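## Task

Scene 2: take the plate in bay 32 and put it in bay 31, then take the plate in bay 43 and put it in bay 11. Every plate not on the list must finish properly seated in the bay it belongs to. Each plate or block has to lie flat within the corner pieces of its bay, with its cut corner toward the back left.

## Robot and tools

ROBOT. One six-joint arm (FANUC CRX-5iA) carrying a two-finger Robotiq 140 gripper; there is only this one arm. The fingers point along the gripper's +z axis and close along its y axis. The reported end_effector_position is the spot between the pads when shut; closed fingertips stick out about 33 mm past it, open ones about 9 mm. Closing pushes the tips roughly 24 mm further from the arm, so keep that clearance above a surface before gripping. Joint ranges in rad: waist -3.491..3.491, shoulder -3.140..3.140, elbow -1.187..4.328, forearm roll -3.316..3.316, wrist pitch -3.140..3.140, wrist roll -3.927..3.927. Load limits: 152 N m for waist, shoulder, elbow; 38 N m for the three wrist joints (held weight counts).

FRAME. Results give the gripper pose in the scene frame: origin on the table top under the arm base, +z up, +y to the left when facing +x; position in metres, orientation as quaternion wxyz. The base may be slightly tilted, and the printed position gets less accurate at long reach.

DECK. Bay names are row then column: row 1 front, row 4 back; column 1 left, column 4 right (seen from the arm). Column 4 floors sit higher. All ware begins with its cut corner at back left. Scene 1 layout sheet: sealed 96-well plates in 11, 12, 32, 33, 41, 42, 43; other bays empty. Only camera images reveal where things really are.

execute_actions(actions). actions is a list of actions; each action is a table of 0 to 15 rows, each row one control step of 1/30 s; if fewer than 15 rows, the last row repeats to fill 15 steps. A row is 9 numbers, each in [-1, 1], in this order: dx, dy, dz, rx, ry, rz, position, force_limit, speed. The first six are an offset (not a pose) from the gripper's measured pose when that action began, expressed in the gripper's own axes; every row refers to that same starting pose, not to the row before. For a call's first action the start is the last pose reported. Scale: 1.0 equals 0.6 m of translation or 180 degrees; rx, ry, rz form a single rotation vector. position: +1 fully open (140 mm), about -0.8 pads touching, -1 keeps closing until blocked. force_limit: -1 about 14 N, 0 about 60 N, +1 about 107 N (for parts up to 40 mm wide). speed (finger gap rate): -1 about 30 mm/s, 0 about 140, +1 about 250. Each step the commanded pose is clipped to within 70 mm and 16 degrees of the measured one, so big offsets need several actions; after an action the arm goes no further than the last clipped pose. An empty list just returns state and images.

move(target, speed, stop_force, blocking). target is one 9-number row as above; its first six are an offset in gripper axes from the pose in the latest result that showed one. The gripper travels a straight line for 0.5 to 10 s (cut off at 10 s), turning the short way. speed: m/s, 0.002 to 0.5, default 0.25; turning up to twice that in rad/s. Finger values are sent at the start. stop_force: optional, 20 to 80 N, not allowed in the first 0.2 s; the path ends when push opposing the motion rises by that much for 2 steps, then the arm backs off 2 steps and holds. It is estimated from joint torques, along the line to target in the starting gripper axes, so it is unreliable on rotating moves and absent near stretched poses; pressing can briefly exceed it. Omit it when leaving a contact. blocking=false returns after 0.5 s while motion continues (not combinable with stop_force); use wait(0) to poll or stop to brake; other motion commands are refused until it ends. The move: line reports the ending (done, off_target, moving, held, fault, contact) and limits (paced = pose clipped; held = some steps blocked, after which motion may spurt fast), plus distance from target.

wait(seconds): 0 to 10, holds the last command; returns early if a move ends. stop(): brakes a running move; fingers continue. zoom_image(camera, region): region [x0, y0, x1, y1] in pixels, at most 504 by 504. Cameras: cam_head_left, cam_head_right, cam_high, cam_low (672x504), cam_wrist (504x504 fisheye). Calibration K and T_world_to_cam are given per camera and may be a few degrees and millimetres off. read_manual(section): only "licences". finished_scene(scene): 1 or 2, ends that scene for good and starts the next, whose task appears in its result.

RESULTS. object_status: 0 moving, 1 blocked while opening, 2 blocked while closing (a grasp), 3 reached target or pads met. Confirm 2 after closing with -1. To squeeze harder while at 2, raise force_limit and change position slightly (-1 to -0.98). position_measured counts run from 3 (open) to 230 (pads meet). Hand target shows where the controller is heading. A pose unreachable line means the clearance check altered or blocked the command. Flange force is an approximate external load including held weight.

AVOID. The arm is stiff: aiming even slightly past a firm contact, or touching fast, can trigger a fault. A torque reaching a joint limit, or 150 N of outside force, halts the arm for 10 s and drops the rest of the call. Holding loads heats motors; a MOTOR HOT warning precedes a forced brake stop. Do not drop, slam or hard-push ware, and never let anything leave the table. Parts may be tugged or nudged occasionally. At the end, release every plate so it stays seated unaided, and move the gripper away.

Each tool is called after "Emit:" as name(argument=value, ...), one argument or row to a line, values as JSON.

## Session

Emit:
execute_actions(
  actions=[],
)

Emit:
zoom_image(
  camera="cam_high",
  region=[240, 190, 500, 450],
)

Scene clock: 0.00 s.
end_effector_position=(+0.5021, +0.0501, +0.4302) position_measured=3 object_status=3 end_effector_quat_wxyz=(-0.002, +0.999, +0.051, -0.004)
Joint positions: [ 0.261  0.134  0.221 -0.001 -1.654  1.311]
Joint velocities: [ 0.    -0.002  0.001  0.     0.001  0.   ]
Flange force (N, the push that the arm receives, along the gripper's own x y z axes): no reading
Hand target: +0.502, +0.050, +0.430; -0.002, +0.999, +0.051, -0.004

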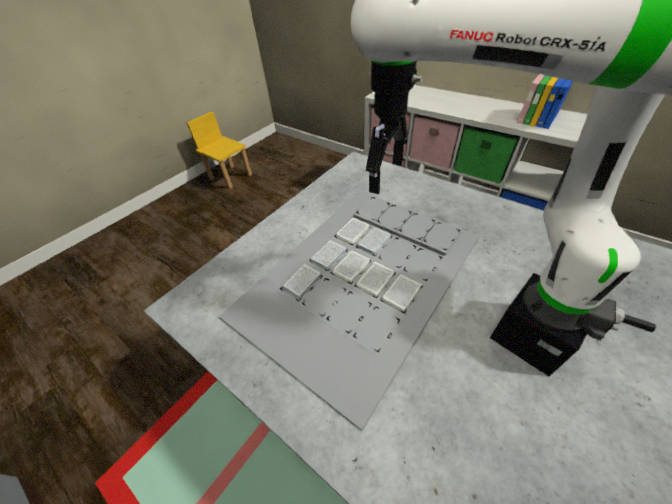

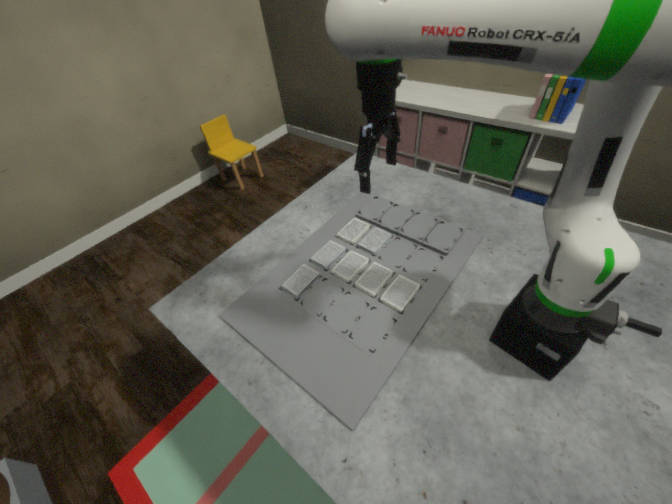

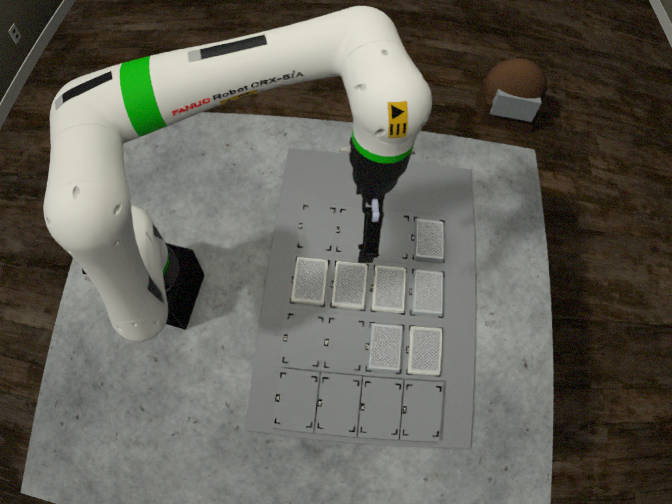

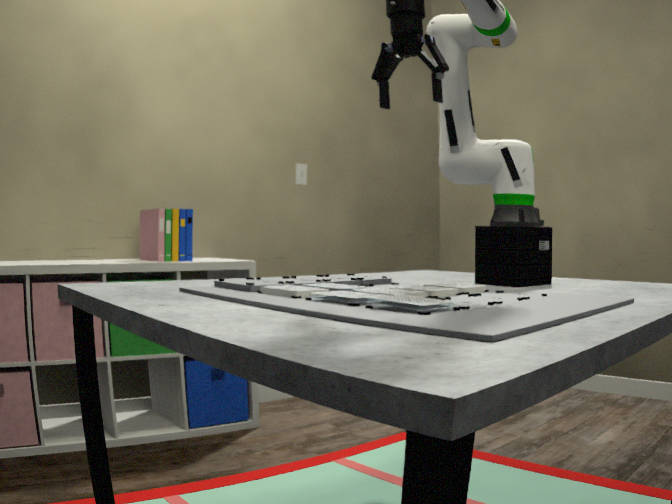

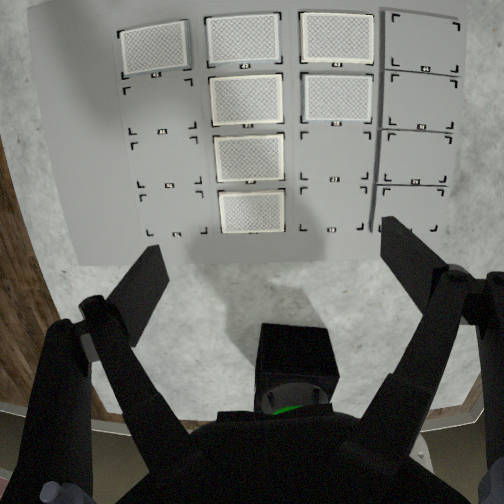

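Region (240, 190, 500, 450) of cam_high's 672x504 image, scaled by 1.938, with more detail than that image has.

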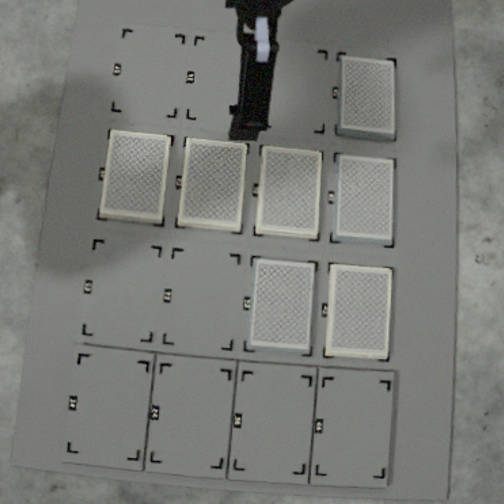

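Emit:
move(
  target=[0.1787,-0.035,0.64,0,0,0.0287,1,-0.4,0],
)

Emit:
move(
  target=[0,0,0.018,0,0,0,1,-0.4,-0.5],
  speed=0.015,
  stop_force=20,
)

Scene clock: 6.30 s.
end_effector_position=(+0.6021, +0.0821, +0.0450) position_measured=3 object_status=3 end_effector_quat_wxyz=(-0.002, +1.000, +0.006, -0.004)
Joint positions: [ 0.248  0.666  0.009 -0.001 -0.91   1.234]
Joint velocities: [ 0.001  0.003  0.003 -0.001  0.001  0.001]
Flange force (N, the push that the arm receives, along the gripper's own x y z axes): [6.7 -0.6 3.5]
Hand target: +0.602, +0.082, +0.045; -0.002, +1.000, +0.006, -0.004
Off the commanded pose: 0.002 m, 0 deg.
move: done
camera_calibration (this result's frames):
cam_wrist: T_world_to_cam=[[-0.140159, -0.989232, -0.0421333, 0.176333], [-0.88624, 0.106364, 0.450849, 0.506043], [-0.441513, 0.100531, -0.891605, 0.477764], [0, 0, 0, 1]] pos_world=[0.684129, 0.0725796, 0.205257]

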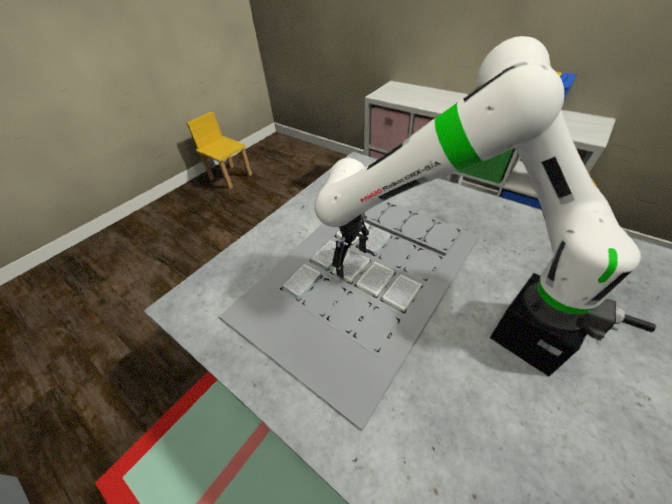

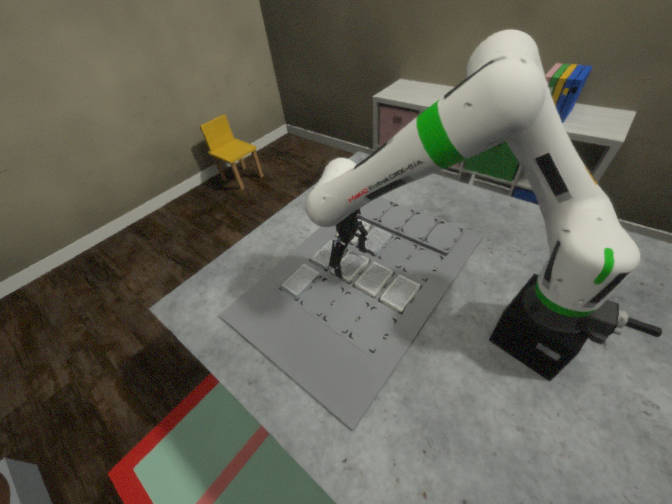

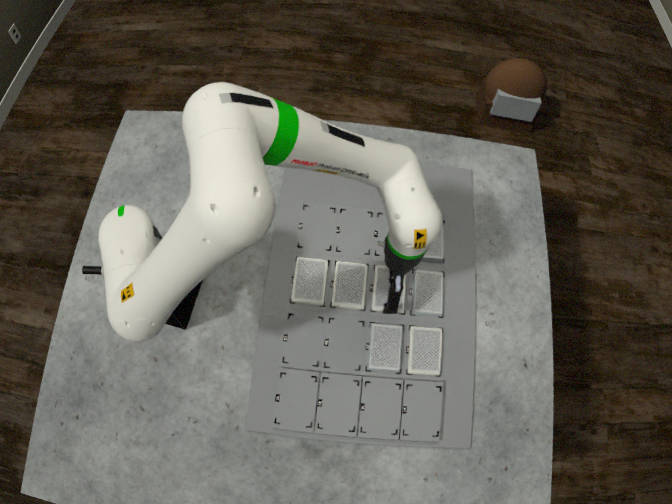

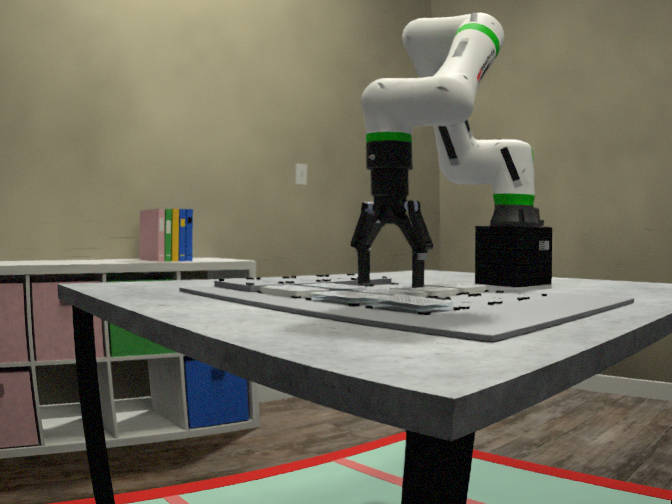

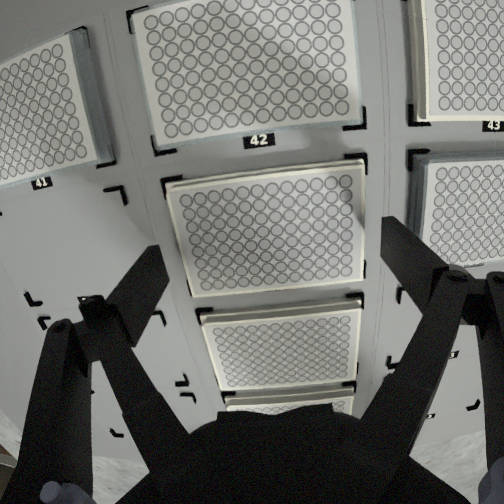

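Scene clock: 7.23 s.
end_effector_position=(+0.6020, +0.0821, +0.0343) position_measured=3 object_status=3 end_effector_quat_wxyz=(-0.002, +1.000, +0.006, -0.004)
Joint positions: [ 0.248  0.682  0.006 -0.001 -0.89   1.234]
Joint velocities: [-0.     0.003  0.001  0.001  0.003 -0.001]
Flange force (N, the push that the arm receives, along the gripper's own x y z axes): [7.1 0.4 1.0]
Hand target: +0.602, +0.082, +0.034; -0.002, +1.000, +0.006, -0.004
Off the commanded pose: 0.000 m, 0 deg.
move: done
camera_calibration (this result's frames):
cam_wrist: T_world_to_cam=[[-0.140179, -0.98923, -0.0421233, 0.175888], [-0.886242, 0.106388, 0.45084, 0.510743], [-0.441503, 0.10053, -0.89161, 0.468188], [0, 0, 0, 1]] pos_world=[0.684004, 0.0725902, 0.194587]

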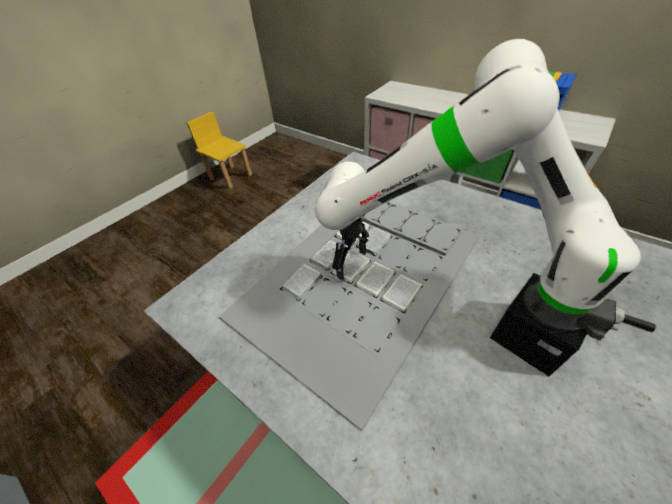

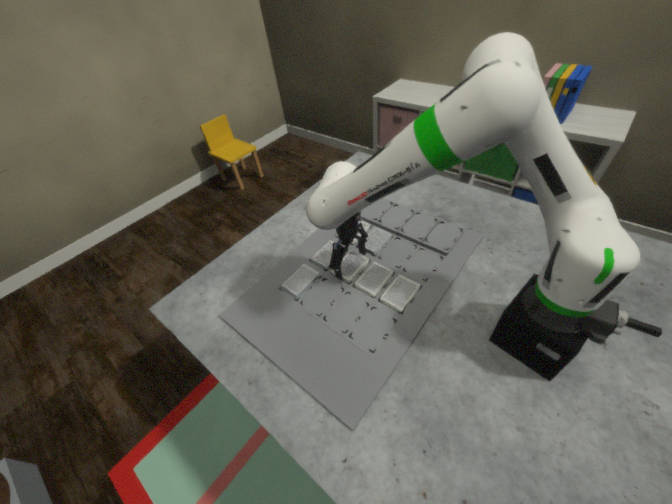

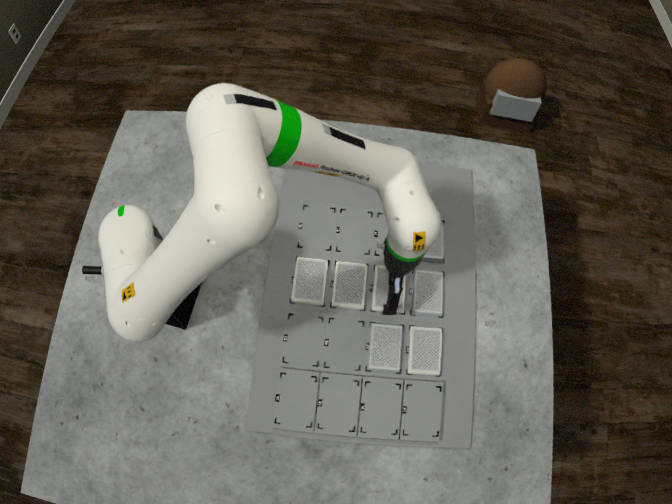

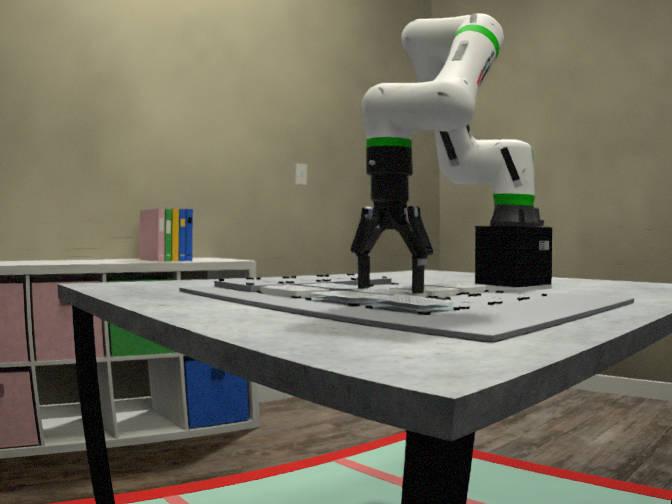

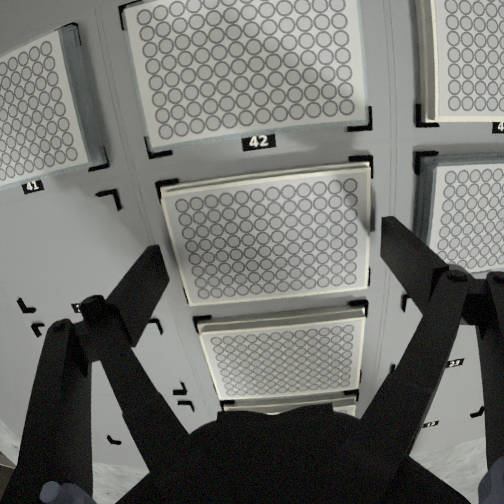

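Emit:
move(
  target=[0,0.001,0,0,0,0,-1,-0.4,-1],
)

Emit:
move(
  target=[0,0,-0.02,0,0,0,-1,-0.4,-1],
  speed=0.03,
)

Emit:
zoom_image(
  camera="cam_wrist",
  region=[130, 130, 390, 230],
)

Emit:
move(
  target=[0.0025,-0.2733,0,0,0,0,-1,-0.4,-1],
  speed=0.1,
)

Emit:
zoom_image(
  camera="cam_wrist",
  region=[130, 130, 390, 230],
)

Scene clock: 14.80 s.
end_effector_position=(+0.6020, +0.0815, +0.0344) position_measured=38 object_status=2 end_effector_quat_wxyz=(-0.002, +1.000, +0.006, -0.004)
Joint positions: [ 0.247  0.682  0.005 -0.001 -0.89   1.235]
Joint velocities: [ 0.     0.003  0.001 -0.     0.     0.001]
Flange force (N, the push that the arm receives, along the gripper's own x y z axes): [-1.4 -1.2 -29.8]
Hand target: +0.602, +0.082, +0.034; -0.002, +1.000, +0.006, -0.004
Off the commanded pose: 0.000 m, 0 deg.
move: done
camera_calibration (this result's frames):
cam_wrist: T_world_to_cam=[[-0.140155, -0.989234, -0.0421085, 0.175289], [-0.886239, 0.106371, 0.450849, 0.510756], [-0.441516, 0.100507, -0.891606, 0.468344], [0, 0, 0, 1]] pos_world=[0.684001, 0.0720004, 0.194685]

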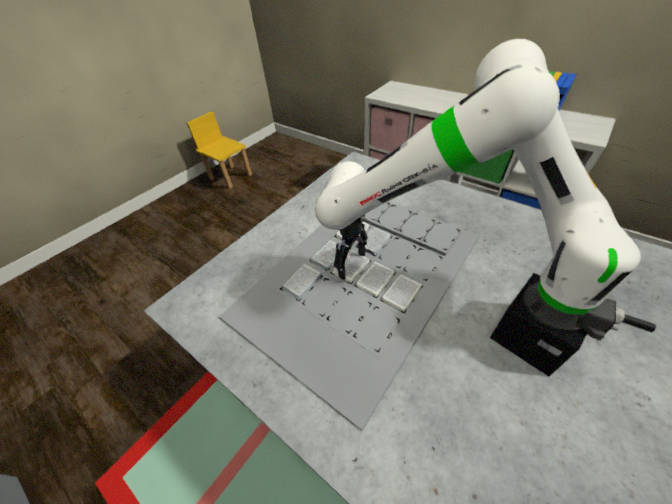

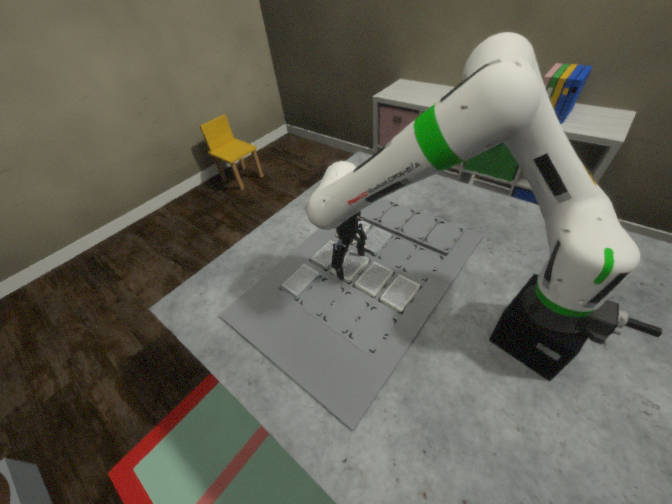

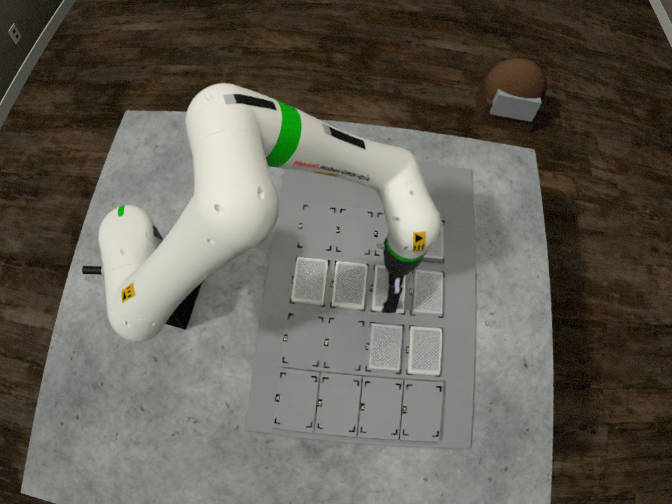

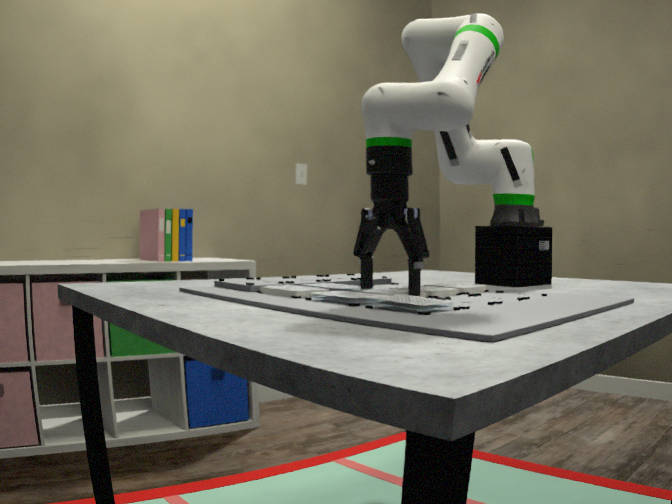

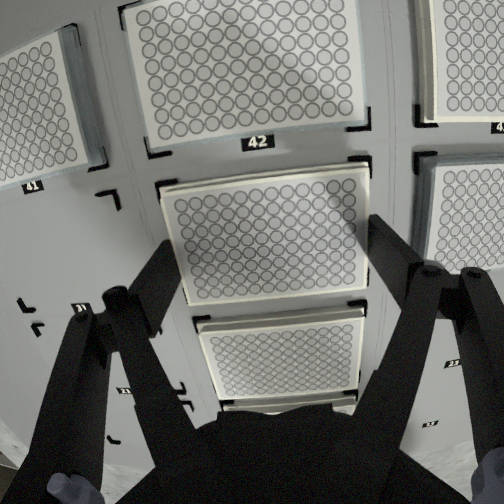

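Scene clock: 15.53 s.
end_effector_position=(+0.6021, +0.0815, +0.0463) position_measured=39 object_status=2 end_effector_quat_wxyz=(-0.002, +1.000, +0.006, -0.004)
Joint positions: [ 0.247  0.664  0.009 -0.001 -0.912  1.235]
Joint velocities: [ 0.    -0.004  0.002  0.001 -0.003 -0.   ]
Flange force (N, the push that the arm receives, along the gripper's own x y z axes): [8.2 -0.2 3.7]
Hand target: +0.602, +0.082, +0.046; -0.002, +1.000, +0.006, -0.004
Off the commanded pose: 0.000 m, 0 deg.
move: done
camera_calibration (this result's frames):
cam_wrist: T_world_to_cam=[[-0.140168, -0.989232, -0.0421163, 0.175778], [-0.886232, 0.106378, 0.450861, 0.505531], [-0.441526, 0.100521, -0.8916, 0.478988], [0, 0, 0, 1]] pos_world=[0.684142, 0.0719589, 0.206545]

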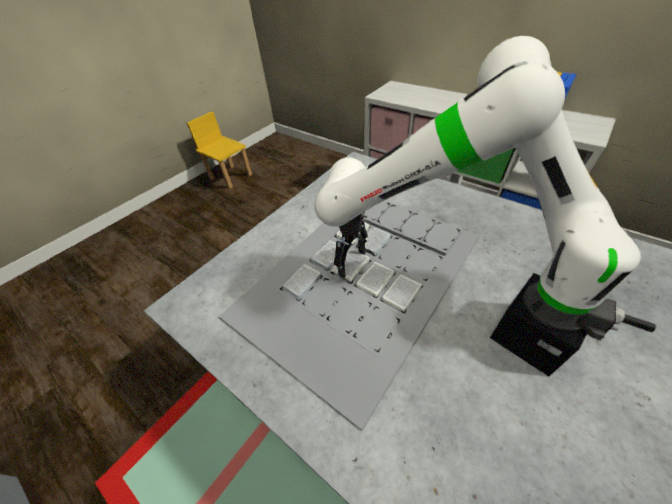

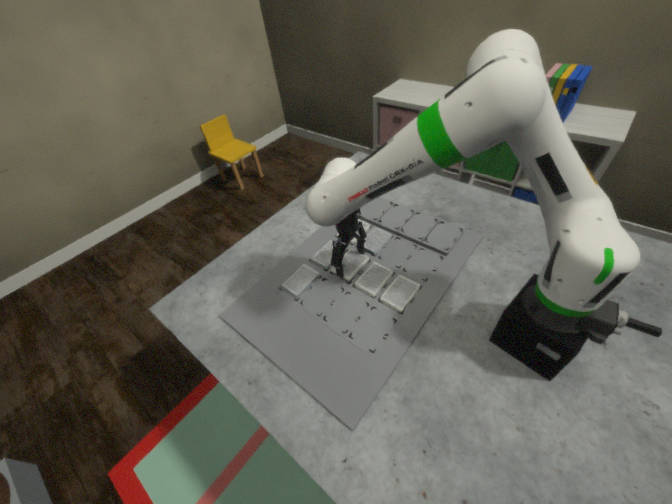

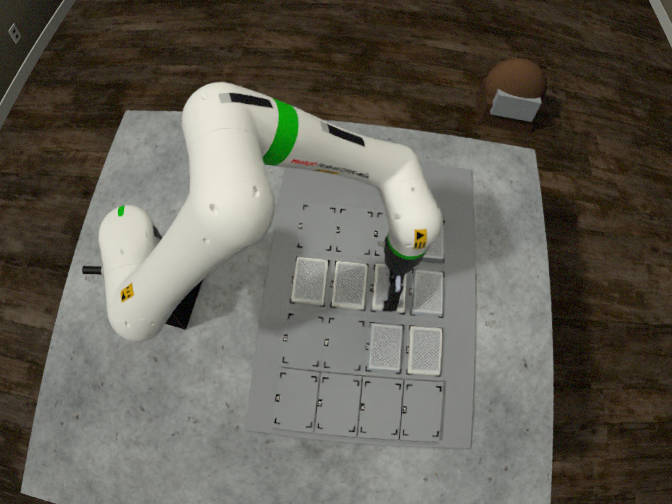

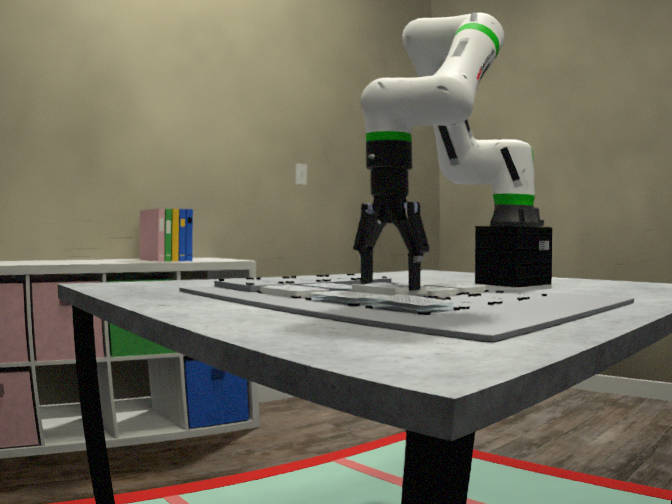

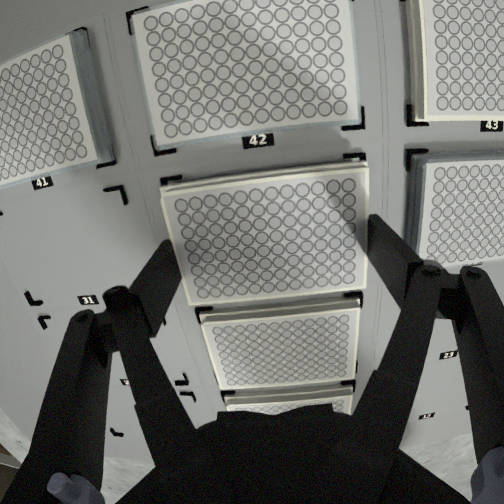

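Region (130, 130, 390, 230) of cam_wrist's 504x504 image, scaled by 1.938, with more detail than that image has; it fills the top 194 rows of this view, and the rest is white.

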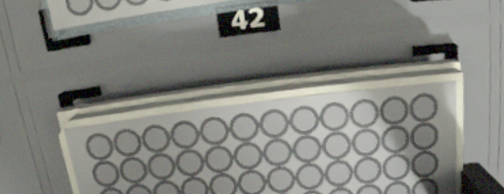

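Scene clock: 17.57 s.
end_effector_position=(+0.6018, +0.2456, +0.0465) position_measured=39 object_status=2 end_effector_quat_wxyz=(-0.002, +1.000, +0.006, -0.005)
Joint positions: [ 0.485  0.75   0.161 -0.001 -0.977  0.997]
Joint velocities: [ 0.002  0.002  0.002 -0.001 -0.001 -0.002]
Flange force (N, the push that the arm receives, along the gripper's own x y z axes): [8.2 -3.3 3.4]
Hand target: +0.602, +0.246, +0.047; -0.002, +1.000, +0.006, -0.005
Off the commanded pose: 0.000 m, 0 deg.
move: done
camera_calibration (this result's frames):
cam_wrist: T_world_to_cam=[[-0.140161, -0.989205, -0.0427574, 0.338129], [-0.885971, 0.10602, 0.451459, 0.487627], [-0.442052, 0.101159, -0.891267, 0.462744], [0, 0, 0, 1]] pos_world=[0.683973, 0.235971, 0.206742]

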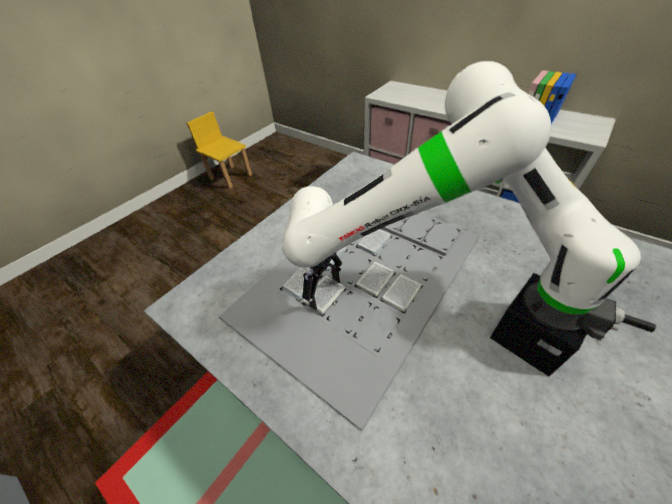

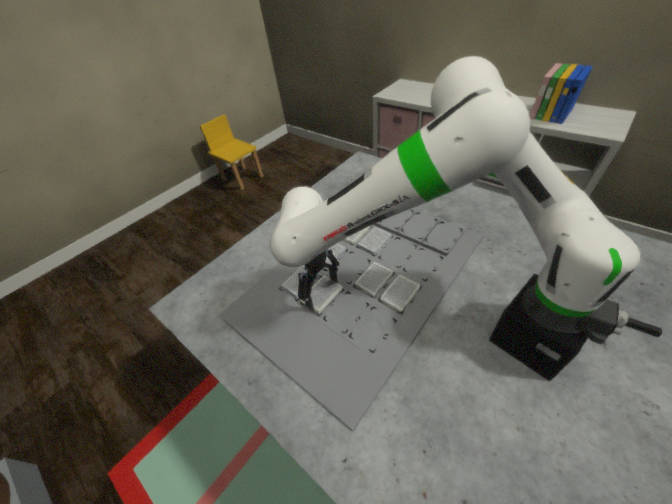

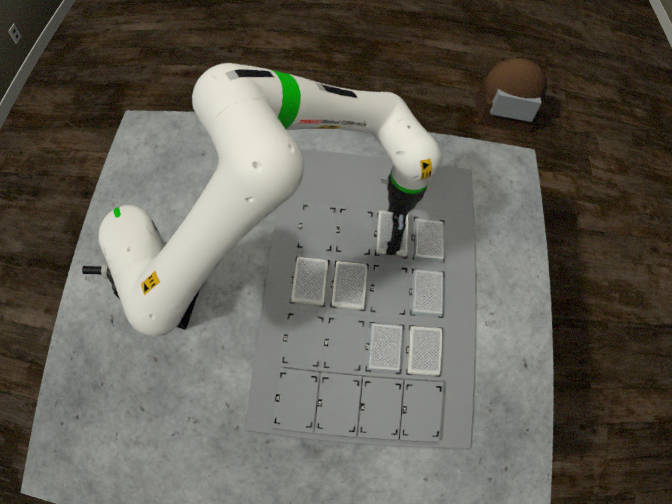

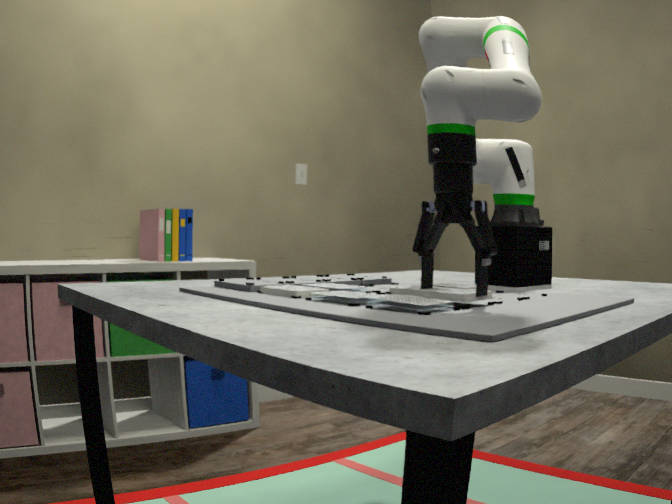

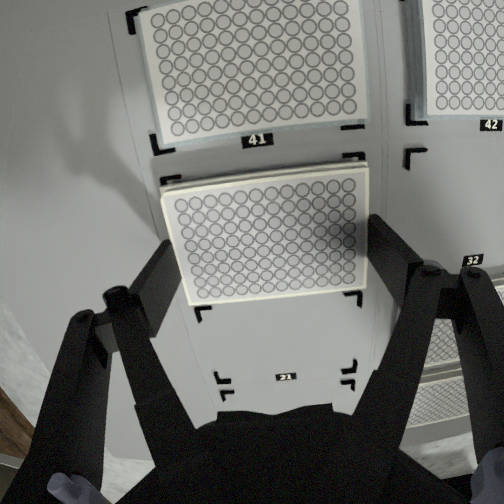

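Region (130, 130, 390, 230) of cam_wrist's 504x504 image, scaled by 1.938, with more detail than that image has; it fills the top 194 rows of this view, and the rest is white.

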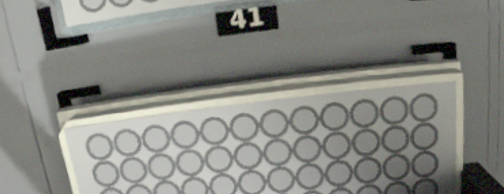

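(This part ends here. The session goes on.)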